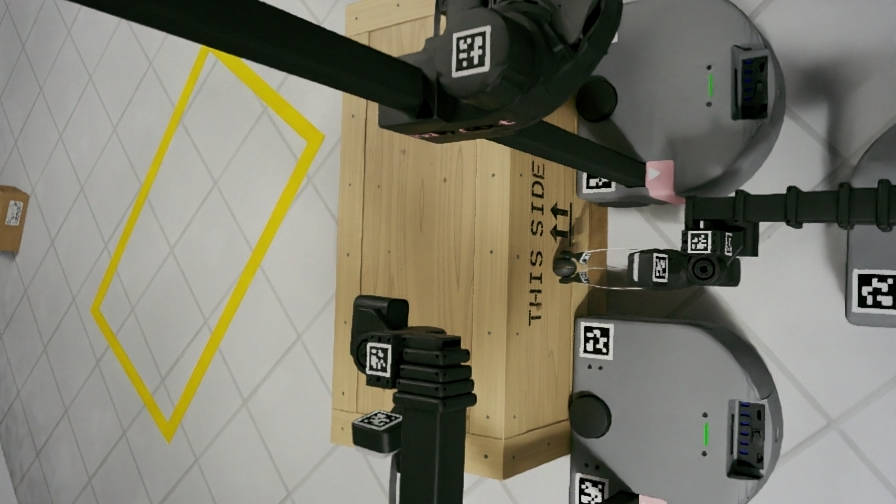

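Emit:
execute_actions:
  actions:
    - {"r2":{"base":{"translate_m":0.03},"joints":{"arm_m":0.175}}}
  cameras: []

Emit:
execute_actions:
  actions:
    - {"r1":{"base":{"translate_m":0.1}},"r3":{"base":{"translate_m":0.1}},"r2":{"joints":{"arm_m":0.26},"contact_limits":{"arm_m":100}}}
  cameras: []

Scene clock: 879.13 s.
r1.base_odometry: x=+3.002 y=+1.528 heading=-1.537 (m, m, rad; r1's odometry frame)
r1.turned_by_wheels: +0.000 (rad since the last result)
r1.turned_by_imu: +0.001 (rad since the last result)
r1.base_tilt: forward=-2.0 right=-0.4 (deg)
r1.lidar_m: - - 2.51 2.85 4.61 4.50 2.63 0.55 2.35 0.21 0.15 -
r1.head_depth_mm: 2413 2020 1722 1525 961 860 952 / 2372 2007 1717 1511 955 864 814 / 2382 1988 1711 1503 946 853 994 / 2337 1966 1689 1493 940 850 803 / 2333 1949 1672 1485 968 854 799 / 2334 1934 1673 1465 1309 1187 1114 / 2281 1926 1660 1468 1302 1184 1077
r1.base_status: not commanded
r1.joint_positions: lift_m=+0.550 arm_m=+0.000 wrist_yaw_rad=+3.100 wrist_pitch_rad=-0.021 wrist_roll_rad=+0.017 gripper_m=+0.000 head_pan_rad=-0.005 head_tilt_rad=-1.090
r1.joint_status: not commanded
r1.on_its_own: left_wheel is at rest, and its effort (+33) is outside its rest range (-18 to +18); right_wheel is at rest, and its effort (+24) is outside its rest range (-18 to +18)
r1.motor_effort: left_wheel=+33(34) right_wheel=+24(24) lift_m=+24(24) arm_m=-1(2) wrist_yaw_rad=+0(0) wrist_pitch_rad=+8(8) wrist_roll_rad=+0(0) gripper_m=-3(3) head_pan_rad=+2(2) head_tilt_rad=-5(4) (%)
r1.hand_pose: x=-0.0107 y=+0.1103 z=+0.6591 quat_wxyz=(+0.022, +0.713, -0.007, +0.701) (m; r1's base frame)
r1.wrist_depth_mm: - - - - - - - / - - - - - - - / - - - - - - - / - - - - - - - / - - - - - - - / - - - - - - - / - - - - - - -
r2.base_odometry: x=-0.649 y=-0.937 heading=+1.845 (m, m, rad; r2's odometry frame)
r2.turned_by_wheels: +0.000 (rad since the last result)
r2.turned_by_imu: -0.001 (rad since the last result)
r2.base_tilt: forward=-1.3 right=+1.8 (deg)
r2.lidar_m: 3.43 4.32 3.44 2.03 1.80 1.80 2.11 2.38 0.50 0.60 0.55 2.94
r2.head_depth_mm: 2800 2264 612 632 639 1127 1151 / 2772 2253 1893 740 1153 1124 1143 / 2742 2222 1861 1147 1199 1180 1155 / 2715 2192 1844 1132 1256 - 1164 / 2689 2171 1826 660 1181 1123 1142 / 2665 2149 1821 663 1182 1102 1109 / 2620 2131 1803 799 1192 1096 1118
r2.base_status: done
r2.joint_positions: lift_m=+0.101 arm_m=+0.175 wrist_yaw_rad=+0.002 wrist_pitch_rad=-0.003 wrist_roll_rad=-0.002 gripper_m=+0.000 head_pan_rad=-1.571 head_tilt_rad=-0.895
r2.joint_status: all done
r2.motor_effort: left_wheel=-1(6) right_wheel=+0(3) lift_m=+13(13) arm_m=-5(4) wrist_yaw_rad=-2(2) wrist_pitch_rad=+8(9) wrist_roll_rad=+1(1) gripper_m=-2(2) head_pan_rad=+0(0) head_tilt_rad=-2(2) (%)
r2.hand_pose: x=-0.0210 y=-0.5765 z=+0.2145 quat_wxyz=(+0.708, +0.002, -0.706, -0.001) (m; r2's base frame)
r2.wrist_depth_mm: 172 172 171 170 169 169 168 / 177 176 177 176 176 175 175 / 183 182 181 181 181 180 179 / 188 188 187 186 186 184 185 / 195 194 192 190 190 190 190 / 201 199 199 - 196 196 196 / 206 203 203 203 202 201 198
r3.base_odometry: x=-1.974 y=-2.508 heading=-1.542 (m, m, rad; r3's odometry frame)
r3.turned_by_wheels: +0.000 (rad since the last result)
r3.turned_by_imu: +0.000 (rad since the last result)
r3.base_tilt: forward=-0.7 right=+1.3 (deg)
r3.lidar_m: - - 0.15 0.20 4.99 0.62 2.23 1.97 1.98 2.35 0.15 -
r3.head_depth_mm: 1829 1643 1498 1376 1275 1187 - / 1834 1653 1511 1385 921 849 - / 1838 1659 1517 1385 916 850 - / 1844 1656 1520 1392 917 859 - / 1850 1670 1515 1400 919 862 - / 1865 1672 1526 1397 920 866 1139 / 1863 1683 1536 1410 927 868 1084
r3.base_status: not commanded
r3.joint_positions: lift_m=+0.500 arm_m=+0.001 wrist_yaw_rad=+3.100 wrist_pitch_rad=-0.022 wrist_roll_rad=+0.002 gripper_m=+0.000 head_pan_rad=+0.000 head_tilt_rad=-1.092
r3.joint_status: not commanded
r3.on_its_own: left_wheel is at rest, and its effort (+45) is outside its rest range (-18 to +18)
r3.motor_effort: left_wheel=+45(45) right_wheel=+2(2) lift_m=+36(36) arm_m=+0(0) wrist_yaw_rad=+0(0) wrist_pitch_rad=+8(7) wrist_roll_rad=-1(1) gripper_m=-3(3) head_pan_rad=+0(0) head_tilt_rad=-5(5) (%)
r3.hand_pose: x=-0.0107 y=+0.1097 z=+0.6088 quat_wxyz=(+0.023, +0.707, -0.007, +0.706) (m; r3's base frame)
r3.wrist_depth_mm: - - - - - - - / - - - 401 - - - / - - - - - - - / - - - - - - - / - - - - - - - / - - - 810 553 560 - / 902 905 - 689 428 438 438
pictures: none
No camera images: the call's "cameras" was empty. Leave "cameras" out to get every camera's image.

Scene clock: 882.97 s.
r1.base_odometry: x=+3.005 y=+1.428 heading=-1.536 (m, m, rad; r1's odometry frame)
r1.turned_by_wheels: +0.001 (rad since the last result)
r1.turned_by_imu: +0.001 (rad since the last result)
r1.base_tilt: forward=-1.9 right=-0.4 (deg)
r1.lidar_m: - - 2.51 2.86 4.62 4.48 2.64 0.55 2.35 0.21 0.15 -
r1.head_depth_mm: 2400 2034 1738 1529 960 864 950 / 2413 2032 1707 1506 955 861 815 / 2367 1969 1710 1491 950 850 991 / 2370 1961 1696 1503 944 848 799 / 2325 1947 1699 1484 968 857 799 / 2276 1930 1661 1474 1318 1184 1110 / 2293 1919 1663 1477 1310 1176 1074
r1.base_status: translate_m off_target (by the wheels' count: +0.0997 of +0.1000)
r1.joint_positions: lift_m=+0.550 arm_m=+0.000 wrist_yaw_rad=+3.100 wrist_pitch_rad=-0.021 wrist_roll_rad=+0.017 gripper_m=+0.000 head_pan_rad=-0.005 head_tilt_rad=-1.090
r1.joint_status: not commanded
r1.on_its_own: left_wheel is at rest, and its effort (+37) is outside its rest range (-18 to +18); right_wheel is at rest, and its effort (+32) is outside its rest range (-18 to +18)
r1.motor_effort: left_wheel=+37(46) right_wheel=+32(57) lift_m=+23(24) arm_m=-2(2) wrist_yaw_rad=+0(0) wrist_pitch_rad=+8(8) wrist_roll_rad=+0(0) gripper_m=-3(2) head_pan_rad=+2(2) head_tilt_rad=-4(4) (%)
r1.hand_pose: x=-0.0107 y=+0.1103 z=+0.6591 quat_wxyz=(+0.022, +0.713, -0.007, +0.701) (m; r1's base frame)
r1.wrist_depth_mm: - - - - - - - / - - - - - - - / - - - - - - - / - - - - - - - / - - - - - - - / - - - - - - - / - - - - - - -
r2.base_odometry: x=-0.649 y=-0.937 heading=+1.845 (m, m, rad; r2's odometry frame)
r2.turned_by_wheels: +0.000 (rad since the last result)
r2.turned_by_imu: -0.021 (rad since the last result)
r2.base_tilt: forward=-1.2 right=+1.8 (deg)
r2.lidar_m: 3.37 4.33 3.58 2.05 1.80 1.80 2.08 2.38 0.51 0.60 0.55 2.94
r2.head_depth_mm: 2823 2201 612 632 642 1134 1148 / 2783 2253 1884 689 1187 1126 1144 / 2726 2224 1862 1141 1163 1165 1154 / 2712 2202 1853 1140 1268 1218 1166 / 2682 2174 1843 1063 1192 1144 1142 / 2653 2168 1821 658 1180 1102 1121 / 2611 2141 1815 797 1196 1097 1111
r2.base_status: not commanded
r2.joint_positions: lift_m=+0.101 arm_m=+0.183 wrist_yaw_rad=+0.046 wrist_pitch_rad=-0.003 wrist_roll_rad=-0.002 gripper_m=+0.000 head_pan_rad=-1.571 head_tilt_rad=-0.894
r2.joint_status: arm_m contact_stop (moved +0.007 of +0.085)
r2.on_its_own: wrist_yaw_rad is held at +0.045, not at your +0.000, by its stall guard, which is not easing now; arm_m is slack since a contact_stop, until your next command for it (your +0.260 is given up)
r2.motor_effort: left_wheel=+1(21) right_wheel=-2(17) lift_m=+14(14) arm_m=+0(75) wrist_yaw_rad=-1(28) wrist_pitch_rad=+8(17) wrist_roll_rad=+1(1) gripper_m=-2(8) head_pan_rad=+1(0) head_tilt_rad=-2(3) (%)
r2.contact_limits: arm_m 64 (drawing in: default 28, maximum 46; extending or still: default 40, maximum 64)
r2.hand_pose: x=-0.0096 y=-0.5835 z=+0.2145 quat_wxyz=(+0.708, +0.018, -0.706, +0.015) (m; r2's base frame)
r2.wrist_depth_mm: 173 170 169 167 166 164 162 / 178 176 175 173 172 169 168 / 185 183 181 179 176 175 173 / 190 188 186 184 181 179 178 / 196 194 192 - 187 185 183 / 203 200 198 196 192 190 188 / 207 204 203 201 198 195 192
r3.base_odometry: x=-1.971 y=-2.608 heading=-1.541 (m, m, rad; r3's odometry frame)
r3.turned_by_wheels: +0.001 (rad since the last result)
r3.turned_by_imu: -0.005 (rad since the last result)
r3.base_tilt: forward=-0.7 right=+1.3 (deg)
r3.lidar_m: - - 0.15 0.20 5.00 0.62 2.24 1.97 1.98 2.35 0.15 -
r3.head_depth_mm: 1826 1641 1502 1374 1277 1186 - / 1828 1650 1506 1384 918 844 - / 1848 1654 1503 1380 916 850 - / 1854 1673 1518 1392 916 860 - / 1845 1668 1520 1401 919 861 - / 1843 1679 1517 1408 920 866 1139 / 1856 1676 1534 1404 922 866 1028
r3.base_status: translate_m off_target (by the wheels' count: +0.0998 of +0.1000)
r3.joint_positions: lift_m=+0.500 arm_m=+0.001 wrist_yaw_rad=+3.100 wrist_pitch_rad=-0.022 wrist_roll_rad=+0.002 gripper_m=+0.000 head_pan_rad=+0.000 head_tilt_rad=-1.092
r3.joint_status: not commanded
r3.on_its_own: left_wheel is at rest, and its effort (+37) is outside its rest range (-18 to +18)
r3.motor_effort: left_wheel=+37(90) right_wheel=+2(100) lift_m=+30(36) arm_m=+0(0) wrist_yaw_rad=+0(1) wrist_pitch_rad=+7(9) wrist_roll_rad=-1(1) gripper_m=-3(3) head_pan_rad=+0(0) head_tilt_rad=-6(6) (%)
r3.hand_pose: x=-0.0106 y=+0.1097 z=+0.6091 quat_wxyz=(+0.023, +0.707, -0.007, +0.706) (m; r3's base frame)
r3.wrist_depth_mm: - - - - - - - / - - - 401 - - - / - - - - - - - / - - - - - - - / - - - - - - - / - - - 809 555 558 - / 896 882 - 683 427 437 444
pictures: none
No camera images: the call's "cameras" was empty. Leave "cameras" out to get every camera's image.

Emit:
execute_actions:
  actions:
    - {"r2":{"joints":{"arm_m":0.15,"lift_m":0.17,"wrist_yaw_rad":0.0}}}
  cameras: []

Emit:
execute_actions:
  actions:
    - {"r2":{"base":{"translate_m":0.26}}}
  cameras: []

Emit:
execute_actions:
  actions:
    - {"r2":{"joints":{"arm_m":0.25},"contact_limits":{"arm_m":13}}}
  cameras: ["r2_head_camera","r2_wrist_camera"]

Scene clock: 894.27 s.
r1.base_odometry: x=+3.005 y=+1.428 heading=-1.536 (m, m, rad; r1's odometry frame)
r1.turned_by_wheels: +0.000 (rad since the last result)
r1.turned_by_imu: +0.001 (rad since the last result)
r1.base_tilt: forward=-2.1 right=-0.4 (deg)
r1.lidar_m: - - 2.51 2.85 4.62 4.48 2.63 0.55 2.35 0.21 0.15 -
r1.head_depth_mm: 2418 2032 1736 1526 959 863 955 / 2379 2006 1704 1504 952 857 813 / 2390 1998 1710 1503 945 851 1001 / 2344 1960 1696 1497 944 850 804 / 2318 1954 1681 1476 968 857 800 / 2302 1951 1675 1468 1318 1185 1108 / 2278 1909 1672 1461 1310 1183 1080
r1.base_status: not commanded
r1.joint_positions: lift_m=+0.550 arm_m=+0.000 wrist_yaw_rad=+3.100 wrist_pitch_rad=-0.021 wrist_roll_rad=+0.017 gripper_m=+0.000 head_pan_rad=-0.005 head_tilt_rad=-1.090
r1.joint_status: not commanded
r1.on_its_own: left_wheel is at rest, and its effort (+37) is outside its rest range (-18 to +18); right_wheel is at rest, and its effort (+32) is outside its rest range (-18 to +18)
r1.motor_effort: left_wheel=+37(38) right_wheel=+32(32) lift_m=+24(23) arm_m=-2(2) wrist_yaw_rad=+0(1) wrist_pitch_rad=+8(8) wrist_roll_rad=+0(0) gripper_m=-3(4) head_pan_rad=+3(2) head_tilt_rad=-4(3) (%)
r1.hand_pose: x=-0.0107 y=+0.1103 z=+0.6591 quat_wxyz=(+0.022, +0.713, -0.007, +0.701) (m; r1's base frame)
r1.wrist_depth_mm: - - - - - - - / - - - - - - - / - - - - - - - / - - - - - - - / - - - - - - - / - - - - - - - / - - - - - - -
r2.base_odometry: x=-0.649 y=-0.937 heading=+1.845 (m, m, rad; r2's odometry frame)
r2.turned_by_wheels: +0.000 (rad since the last result)
r2.turned_by_imu: -0.001 (rad since the last result)
r2.base_tilt: forward=-1.1 right=+1.8 (deg)
r2.lidar_m: 3.40 4.31 3.58 2.04 1.80 1.80 2.08 2.37 0.50 0.60 0.55 2.95
r2.head_depth_mm: 2820 2207 611 632 641 1132 1148 / 2771 2250 1875 691 1189 1128 1145 / 2740 2225 1860 1145 1165 1160 1153 / 2682 2193 1850 1143 1262 - 1156 / 2701 2181 1846 1067 1189 1148 1143 / 2654 2170 1826 658 1176 1108 1121 / 2620 2146 1818 799 1193 1100 1123
r2.base_status: not commanded
r2.joint_positions: lift_m=+0.169 arm_m=+0.150 wrist_yaw_rad=+0.002 wrist_pitch_rad=-0.003 wrist_roll_rad=-0.002 gripper_m=+0.000 head_pan_rad=-1.571 head_tilt_rad=-0.894
r2.joint_status: all done
r2.motor_effort: left_wheel=+1(2) right_wheel=-1(2) lift_m=+51(52) arm_m=-4(4) wrist_yaw_rad=-1(4) wrist_pitch_rad=+8(9) wrist_roll_rad=+1(1) gripper_m=-3(4) head_pan_rad=+0(1) head_tilt_rad=-2(2) (%)
r2.hand_pose: x=-0.0210 y=-0.5515 z=+0.2831 quat_wxyz=(+0.708, +0.002, -0.706, -0.001) (m; r2's base frame)
r2.wrist_depth_mm: - - - - - - - / - - - - - 205 206 / 208 209 209 209 208 209 210 / 215 215 214 215 217 217 217 / 222 222 223 220 223 223 224 / 229 229 229 233 230 230 230 / 236 236 236 237 237 238 237
r3.base_odometry: x=-1.971 y=-2.608 heading=-1.541 (m, m, rad; r3's odometry frame)
r3.turned_by_wheels: +0.000 (rad since the last result)
r3.turned_by_imu: +0.000 (rad since the last result)
r3.base_tilt: forward=-0.7 right=+1.3 (deg)
r3.lidar_m: - - 0.15 0.20 5.01 0.62 2.24 1.97 1.98 2.34 0.15 -
r3.head_depth_mm: 1827 1651 1512 1379 1278 1193 - / 1828 1650 1505 1383 919 846 - / 1834 1675 1506 1395 916 849 - / 1852 1672 1513 1404 922 859 - / 1852 1677 1521 1395 917 864 - / 1857 1675 1519 1403 919 864 1140 / 1874 1673 1534 1416 920 867 1090
r3.base_status: not commanded
r3.joint_positions: lift_m=+0.500 arm_m=+0.001 wrist_yaw_rad=+3.100 wrist_pitch_rad=-0.022 wrist_roll_rad=+0.002 gripper_m=+0.000 head_pan_rad=+0.000 head_tilt_rad=-1.092
r3.joint_status: not commanded
r3.on_its_own: left_wheel is at rest, and its effort (+37) is outside its rest range (-18 to +18)
r3.motor_effort: left_wheel=+37(37) right_wheel=+2(1) lift_m=+30(30) arm_m=+0(0) wrist_yaw_rad=+0(0) wrist_pitch_rad=+7(7) wrist_roll_rad=-1(1) gripper_m=-3(3) head_pan_rad=+0(0) head_tilt_rad=-7(6) (%)
r3.hand_pose: x=-0.0106 y=+0.1097 z=+0.6091 quat_wxyz=(+0.023, +0.707, -0.007, +0.706) (m; r3's base frame)
r3.wrist_depth_mm: - - - - - - - / - - - 402 - - - / - - - - - - - / - - - - - - - / - - - - - - - / - - - 799 554 559 - / 893 428 - 679 426 437 442
pictures: none
No camera images: the call's "cameras" was empty. Leave "cameras" out to get every camera's image.

Scene clock: 898.07 s.
r1.base_odometry: x=+3.005 y=+1.428 heading=-1.536 (m, m, rad; r1's odometry frame)
r1.turned_by_wheels: +0.000 (rad since the last result)
r1.turned_by_imu: +0.001 (rad since the last result)
r1.base_tilt: forward=-2.0 right=-0.4 (deg)
r1.lidar_m: - - 2.52 2.85 4.61 4.50 0.51 2.35 2.35 0.21 0.15 -
r1.head_depth_mm: 2433 2048 1729 1520 958 864 955 / 2382 2011 1721 1512 955 861 811 / 2379 1969 1698 1504 944 854 997 / 2345 1980 1698 1489 942 851 804 / 2333 1950 1697 1497 964 858 800 / 2342 1944 1671 1485 1319 1192 1108 / 2290 1919 1667 1465 1301 1181 1078
r1.base_status: not commanded
r1.joint_positions: lift_m=+0.550 arm_m=+0.000 wrist_yaw_rad=+3.100 wrist_pitch_rad=-0.021 wrist_roll_rad=+0.017 gripper_m=+0.000 head_pan_rad=-0.005 head_tilt_rad=-1.090
r1.joint_status: not commanded
r1.on_its_own: left_wheel is at rest, and its effort (+38) is outside its rest range (-18 to +18); right_wheel is at rest, and its effort (+32) is outside its rest range (-18 to +18)
r1.motor_effort: left_wheel=+38(38) right_wheel=+32(32) lift_m=+24(23) arm_m=-2(1) wrist_yaw_rad=+0(1) wrist_pitch_rad=+8(8) wrist_roll_rad=+0(0) gripper_m=-2(2) head_pan_rad=+2(3) head_tilt_rad=-4(4) (%)
r1.hand_pose: x=-0.0107 y=+0.1103 z=+0.6591 quat_wxyz=(+0.022, +0.713, -0.007, +0.701) (m; r1's base frame)
r1.wrist_depth_mm: - - - - - - - / - - - - - - - / - - - - - - - / - - - - - - - / - - - - - - - / - - - - - - - / - - - - - - -
r2.base_odometry: x=-0.720 y=-0.687 heading=+1.845 (m, m, rad; r2's odometry frame)
r2.turned_by_wheels: +0.000 (rad since the last result)
r2.turned_by_imu: -0.001 (rad since the last result)
r2.base_tilt: forward=-1.1 right=+1.9 (deg)
r2.lidar_m: 3.19 4.14 3.95 2.28 1.98 1.98 2.30 0.78 0.62 0.46 2.76 2.76
r2.head_depth_mm: 2823 2259 1900 1116 1205 1203 1150 / 2744 2251 1885 670 1253 1269 1146 / 2745 2231 1868 716 1191 1161 1155 / 2720 2199 1861 644 591 - 1140 / 2686 2164 1832 574 579 1112 1138 / 407 466 592 568 1364 1242 1122 / 2551 2156 1797 1567 1380 1235 1117
r2.base_status: done
r2.joint_positions: lift_m=+0.169 arm_m=+0.150 wrist_yaw_rad=+0.002 wrist_pitch_rad=-0.003 wrist_roll_rad=-0.002 gripper_m=+0.000 head_pan_rad=-1.571 head_tilt_rad=-0.894
r2.joint_status: not commanded
r2.motor_effort: left_wheel=+1(8) right_wheel=-1(4) lift_m=+51(51) arm_m=-4(4) wrist_yaw_rad=-1(1) wrist_pitch_rad=+9(9) wrist_roll_rad=+1(1) gripper_m=-2(2) head_pan_rad=+0(1) head_tilt_rad=-3(2) (%)
r2.hand_pose: x=-0.0210 y=-0.5515 z=+0.2831 quat_wxyz=(+0.708, +0.002, -0.706, -0.001) (m; r2's base frame)
r2.wrist_depth_mm: - - - - - - - / - - - - - 196 196 / - - - 198 198 199 199 / - - - 204 204 206 207 / - - - 208 212 212 212 / 783 765 741 218 219 219 219 / 542 565 529 224 225 225 225
r3.base_odometry: x=-1.971 y=-2.608 heading=-1.541 (m, m, rad; r3's odometry frame)
r3.turned_by_wheels: +0.000 (rad since the last result)
r3.turned_by_imu: +0.000 (rad since the last result)
r3.base_tilt: forward=-0.8 right=+1.2 (deg)
r3.lidar_m: - - 0.15 0.20 0.78 0.85 2.24 1.97 1.98 2.34 0.15 -
r3.head_depth_mm: 1817 1648 1498 1384 1273 1188 - / 1823 1666 1507 1383 919 848 - / 1842 1652 1512 1393 916 849 - / 1851 1669 1507 1401 916 861 - / 1842 1680 1518 1407 916 856 - / 1855 1678 1522 1395 920 859 1135 / 1855 1675 1516 1404 926 866 1118
r3.base_status: not commanded
r3.joint_positions: lift_m=+0.500 arm_m=+0.001 wrist_yaw_rad=+3.100 wrist_pitch_rad=-0.022 wrist_roll_rad=+0.002 gripper_m=+0.000 head_pan_rad=+0.000 head_tilt_rad=-1.092
r3.joint_status: not commanded
r3.on_its_own: left_wheel is at rest, and its effort (+37) is outside its rest range (-18 to +18)
r3.motor_effort: left_wheel=+37(37) right_wheel=+2(1) lift_m=+30(31) arm_m=+0(0) wrist_yaw_rad=+0(1) wrist_pitch_rad=+8(7) wrist_roll_rad=-1(1) gripper_m=-3(3) head_pan_rad=+0(0) head_tilt_rad=-5(6) (%)
r3.hand_pose: x=-0.0106 y=+0.1097 z=+0.6091 quat_wxyz=(+0.023, +0.707, -0.007, +0.706) (m; r3's base frame)
r3.wrist_depth_mm: - - - - - - - / - - - 400 - - - / - - - - - - - / - - - - - - - / - - - - - - - / - - - 740 550 558 - / 683 711 - 683 424 439 446
pictures: none
No camera images: the call's "cameras" was empty. Leave "cameras" out to get every camera's image.

Scene clock: 899.27 s.
r1.base_odometry: x=+3.005 y=+1.428 heading=-1.536 (m, m, rad; r1's odometry frame)
r1.turned_by_wheels: +0.000 (rad since the last result)
r1.turned_by_imu: +0.000 (rad since the last result)
r1.base_tilt: forward=-1.9 right=-0.4 (deg)
r1.lidar_m: - - 2.52 2.85 4.61 4.48 0.51 2.35 2.35 0.21 0.15 -
r1.head_depth_mm: 2398 2025 1737 1524 956 869 948 / 2403 2010 1738 1509 951 861 811 / 2375 1974 1714 1511 945 850 996 / 2332 1974 1697 1495 945 851 804 / 2336 1951 1697 1485 969 853 800 / 2294 1933 1666 1476 1307 1191 1110 / 2277 1935 1654 1460 1317 1188 1076
r1.base_status: not commanded
r1.joint_positions: lift_m=+0.550 arm_m=+0.000 wrist_yaw_rad=+3.100 wrist_pitch_rad=-0.021 wrist_roll_rad=+0.017 gripper_m=+0.000 head_pan_rad=-0.005 head_tilt_rad=-1.090
r1.joint_status: not commanded
r1.on_its_own: left_wheel is at rest, and its effort (+37) is outside its rest range (-18 to +18); right_wheel is at rest, and its effort (+32) is outside its rest range (-18 to +18)
r1.motor_effort: left_wheel=+37(38) right_wheel=+32(32) lift_m=+23(23) arm_m=-2(1) wrist_yaw_rad=+0(1) wrist_pitch_rad=+8(8) wrist_roll_rad=+0(0) gripper_m=-3(2) head_pan_rad=+2(2) head_tilt_rad=-4(4) (%)
r1.hand_pose: x=-0.0107 y=+0.1103 z=+0.6591 quat_wxyz=(+0.022, +0.713, -0.007, +0.701) (m; r1's base frame)
r1.wrist_depth_mm: - - - - - - - / - - - - - - - / - - - - - - - / - - - - - - - / - - - - - - - / - - - - - - - / - - - - - - -
r2.base_odometry: x=-0.720 y=-0.687 heading=+1.845 (m, m, rad; r2's odometry frame)
r2.turned_by_wheels: +0.000 (rad since the last result)
r2.turned_by_imu: +0.000 (rad since the last result)
r2.base_tilt: forward=-1.1 right=+1.8 (deg)
r2.lidar_m: 3.16 4.15 3.95 2.27 1.98 1.99 2.30 0.78 0.62 0.46 2.76 2.76
r2.head_depth_mm: 2867 2264 1900 1118 1208 1207 1148 / 2796 2244 1881 671 1252 1272 1147 / 2715 2201 1858 720 1193 1158 1153 / 2712 2194 1860 644 592 1105 1133 / 2703 2175 1837 573 579 1112 1146 / 407 465 592 568 1367 1247 1121 / 2535 2142 1802 1575 1380 1234 1115
r2.base_status: not commanded
r2.joint_positions: lift_m=+0.169 arm_m=+0.173 wrist_yaw_rad=+0.004 wrist_pitch_rad=-0.003 wrist_roll_rad=-0.002 gripper_m=+0.000 head_pan_rad=-1.571 head_tilt_rad=-0.894
r2.joint_status: arm_m contact_stop (moved +0.023 of +0.100)
r2.on_its_own: arm_m is slack since a contact_stop, until your next command for it (your +0.250 is given up)
r2.motor_effort: left_wheel=+1(2) right_wheel=-1(2) lift_m=+51(51) arm_m=+0(12) wrist_yaw_rad=-3(4) wrist_pitch_rad=+9(9) wrist_roll_rad=+1(1) gripper_m=-2(2) head_pan_rad=+0(1) head_tilt_rad=-3(2) (%)
r2.contact_limits: arm_m 13 (drawing in: default 28, maximum 46; extending or still: default 40, maximum 64)
r2.hand_pose: x=-0.0205 y=-0.5743 z=+0.2831 quat_wxyz=(+0.708, +0.003, -0.706, +0.000) (m; r2's base frame)
r2.wrist_depth_mm: - - - - - - - / - - - - 173 172 172 / - - 178 176 176 176 176 / - - - 181 181 181 183 / - - 928 - 188 189 189 / 787 756 731 194 195 194 193 / 584 572 518 197 200 200 200
r3.base_odometry: x=-1.971 y=-2.608 heading=-1.541 (m, m, rad; r3's odometry frame)
r3.turned_by_wheels: +0.000 (rad since the last result)
r3.turned_by_imu: +0.000 (rad since the last result)
r3.base_tilt: forward=-0.8 right=+1.3 (deg)
r3.lidar_m: - - 0.15 0.20 0.79 0.85 2.24 1.98 1.98 2.34 0.15 -
r3.head_depth_mm: 1824 1649 1506 1379 1284 1189 - / 1831 1665 1504 1374 922 846 - / 1850 1664 1519 1392 913 849 - / 1833 1657 1506 1393 915 862 - / 1853 1678 1538 1403 914 861 - / 1862 1680 1532 1401 920 864 1141 / 1846 1679 1535 1404 924 865 1108
r3.base_status: not commanded
r3.joint_positions: lift_m=+0.500 arm_m=+0.001 wrist_yaw_rad=+3.100 wrist_pitch_rad=-0.022 wrist_roll_rad=+0.002 gripper_m=+0.000 head_pan_rad=+0.000 head_tilt_rad=-1.092
r3.joint_status: not commanded
r3.on_its_own: left_wheel is at rest, and its effort (+37) is outside its rest range (-18 to +18)
r3.motor_effort: left_wheel=+37(37) right_wheel=+1(1) lift_m=+31(31) arm_m=+0(0) wrist_yaw_rad=+0(0) wrist_pitch_rad=+8(7) wrist_roll_rad=-1(1) gripper_m=-3(3) head_pan_rad=+0(1) head_tilt_rad=-5(5) (%)
r3.hand_pose: x=-0.0106 y=+0.1097 z=+0.6091 quat_wxyz=(+0.023, +0.707, -0.007, +0.706) (m; r3's base frame)
r3.wrist_depth_mm: - - - - - - - / - - - 400 - - - / - - - - - - - / - - - - - - - / - - - - - - - / - - - 694 554 562 - / 681 714 - 683 427 435 443
pictures: r2_head_camera (sideways: a quarter turn clockwise sets it upright), r2_wrist_camera
Images, in order (width x height): r2_head_camera 896x504, r2_wrist_camera 644x364.

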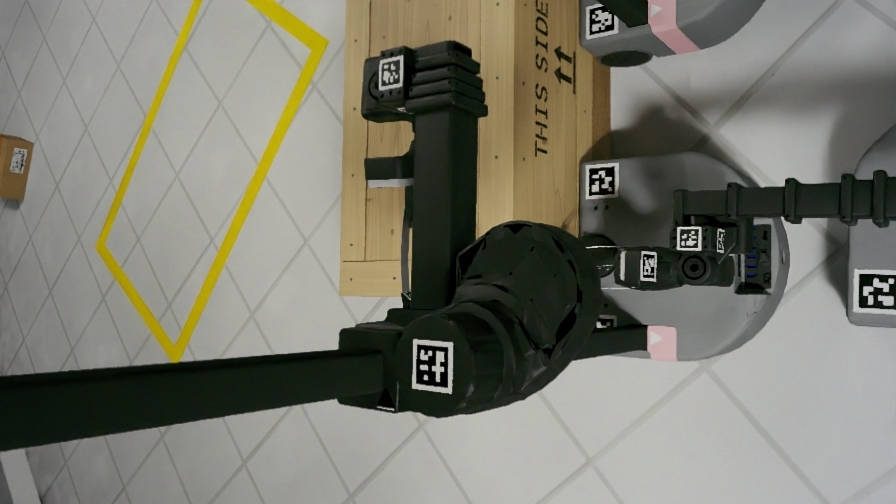

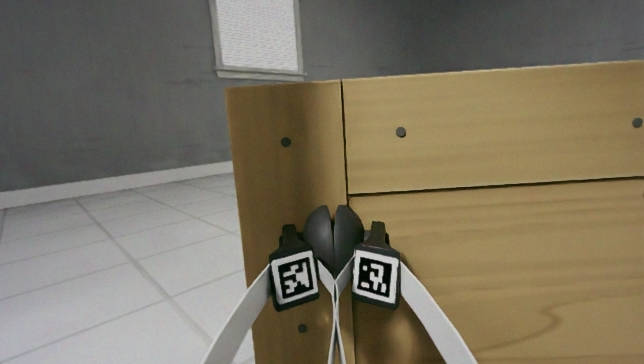

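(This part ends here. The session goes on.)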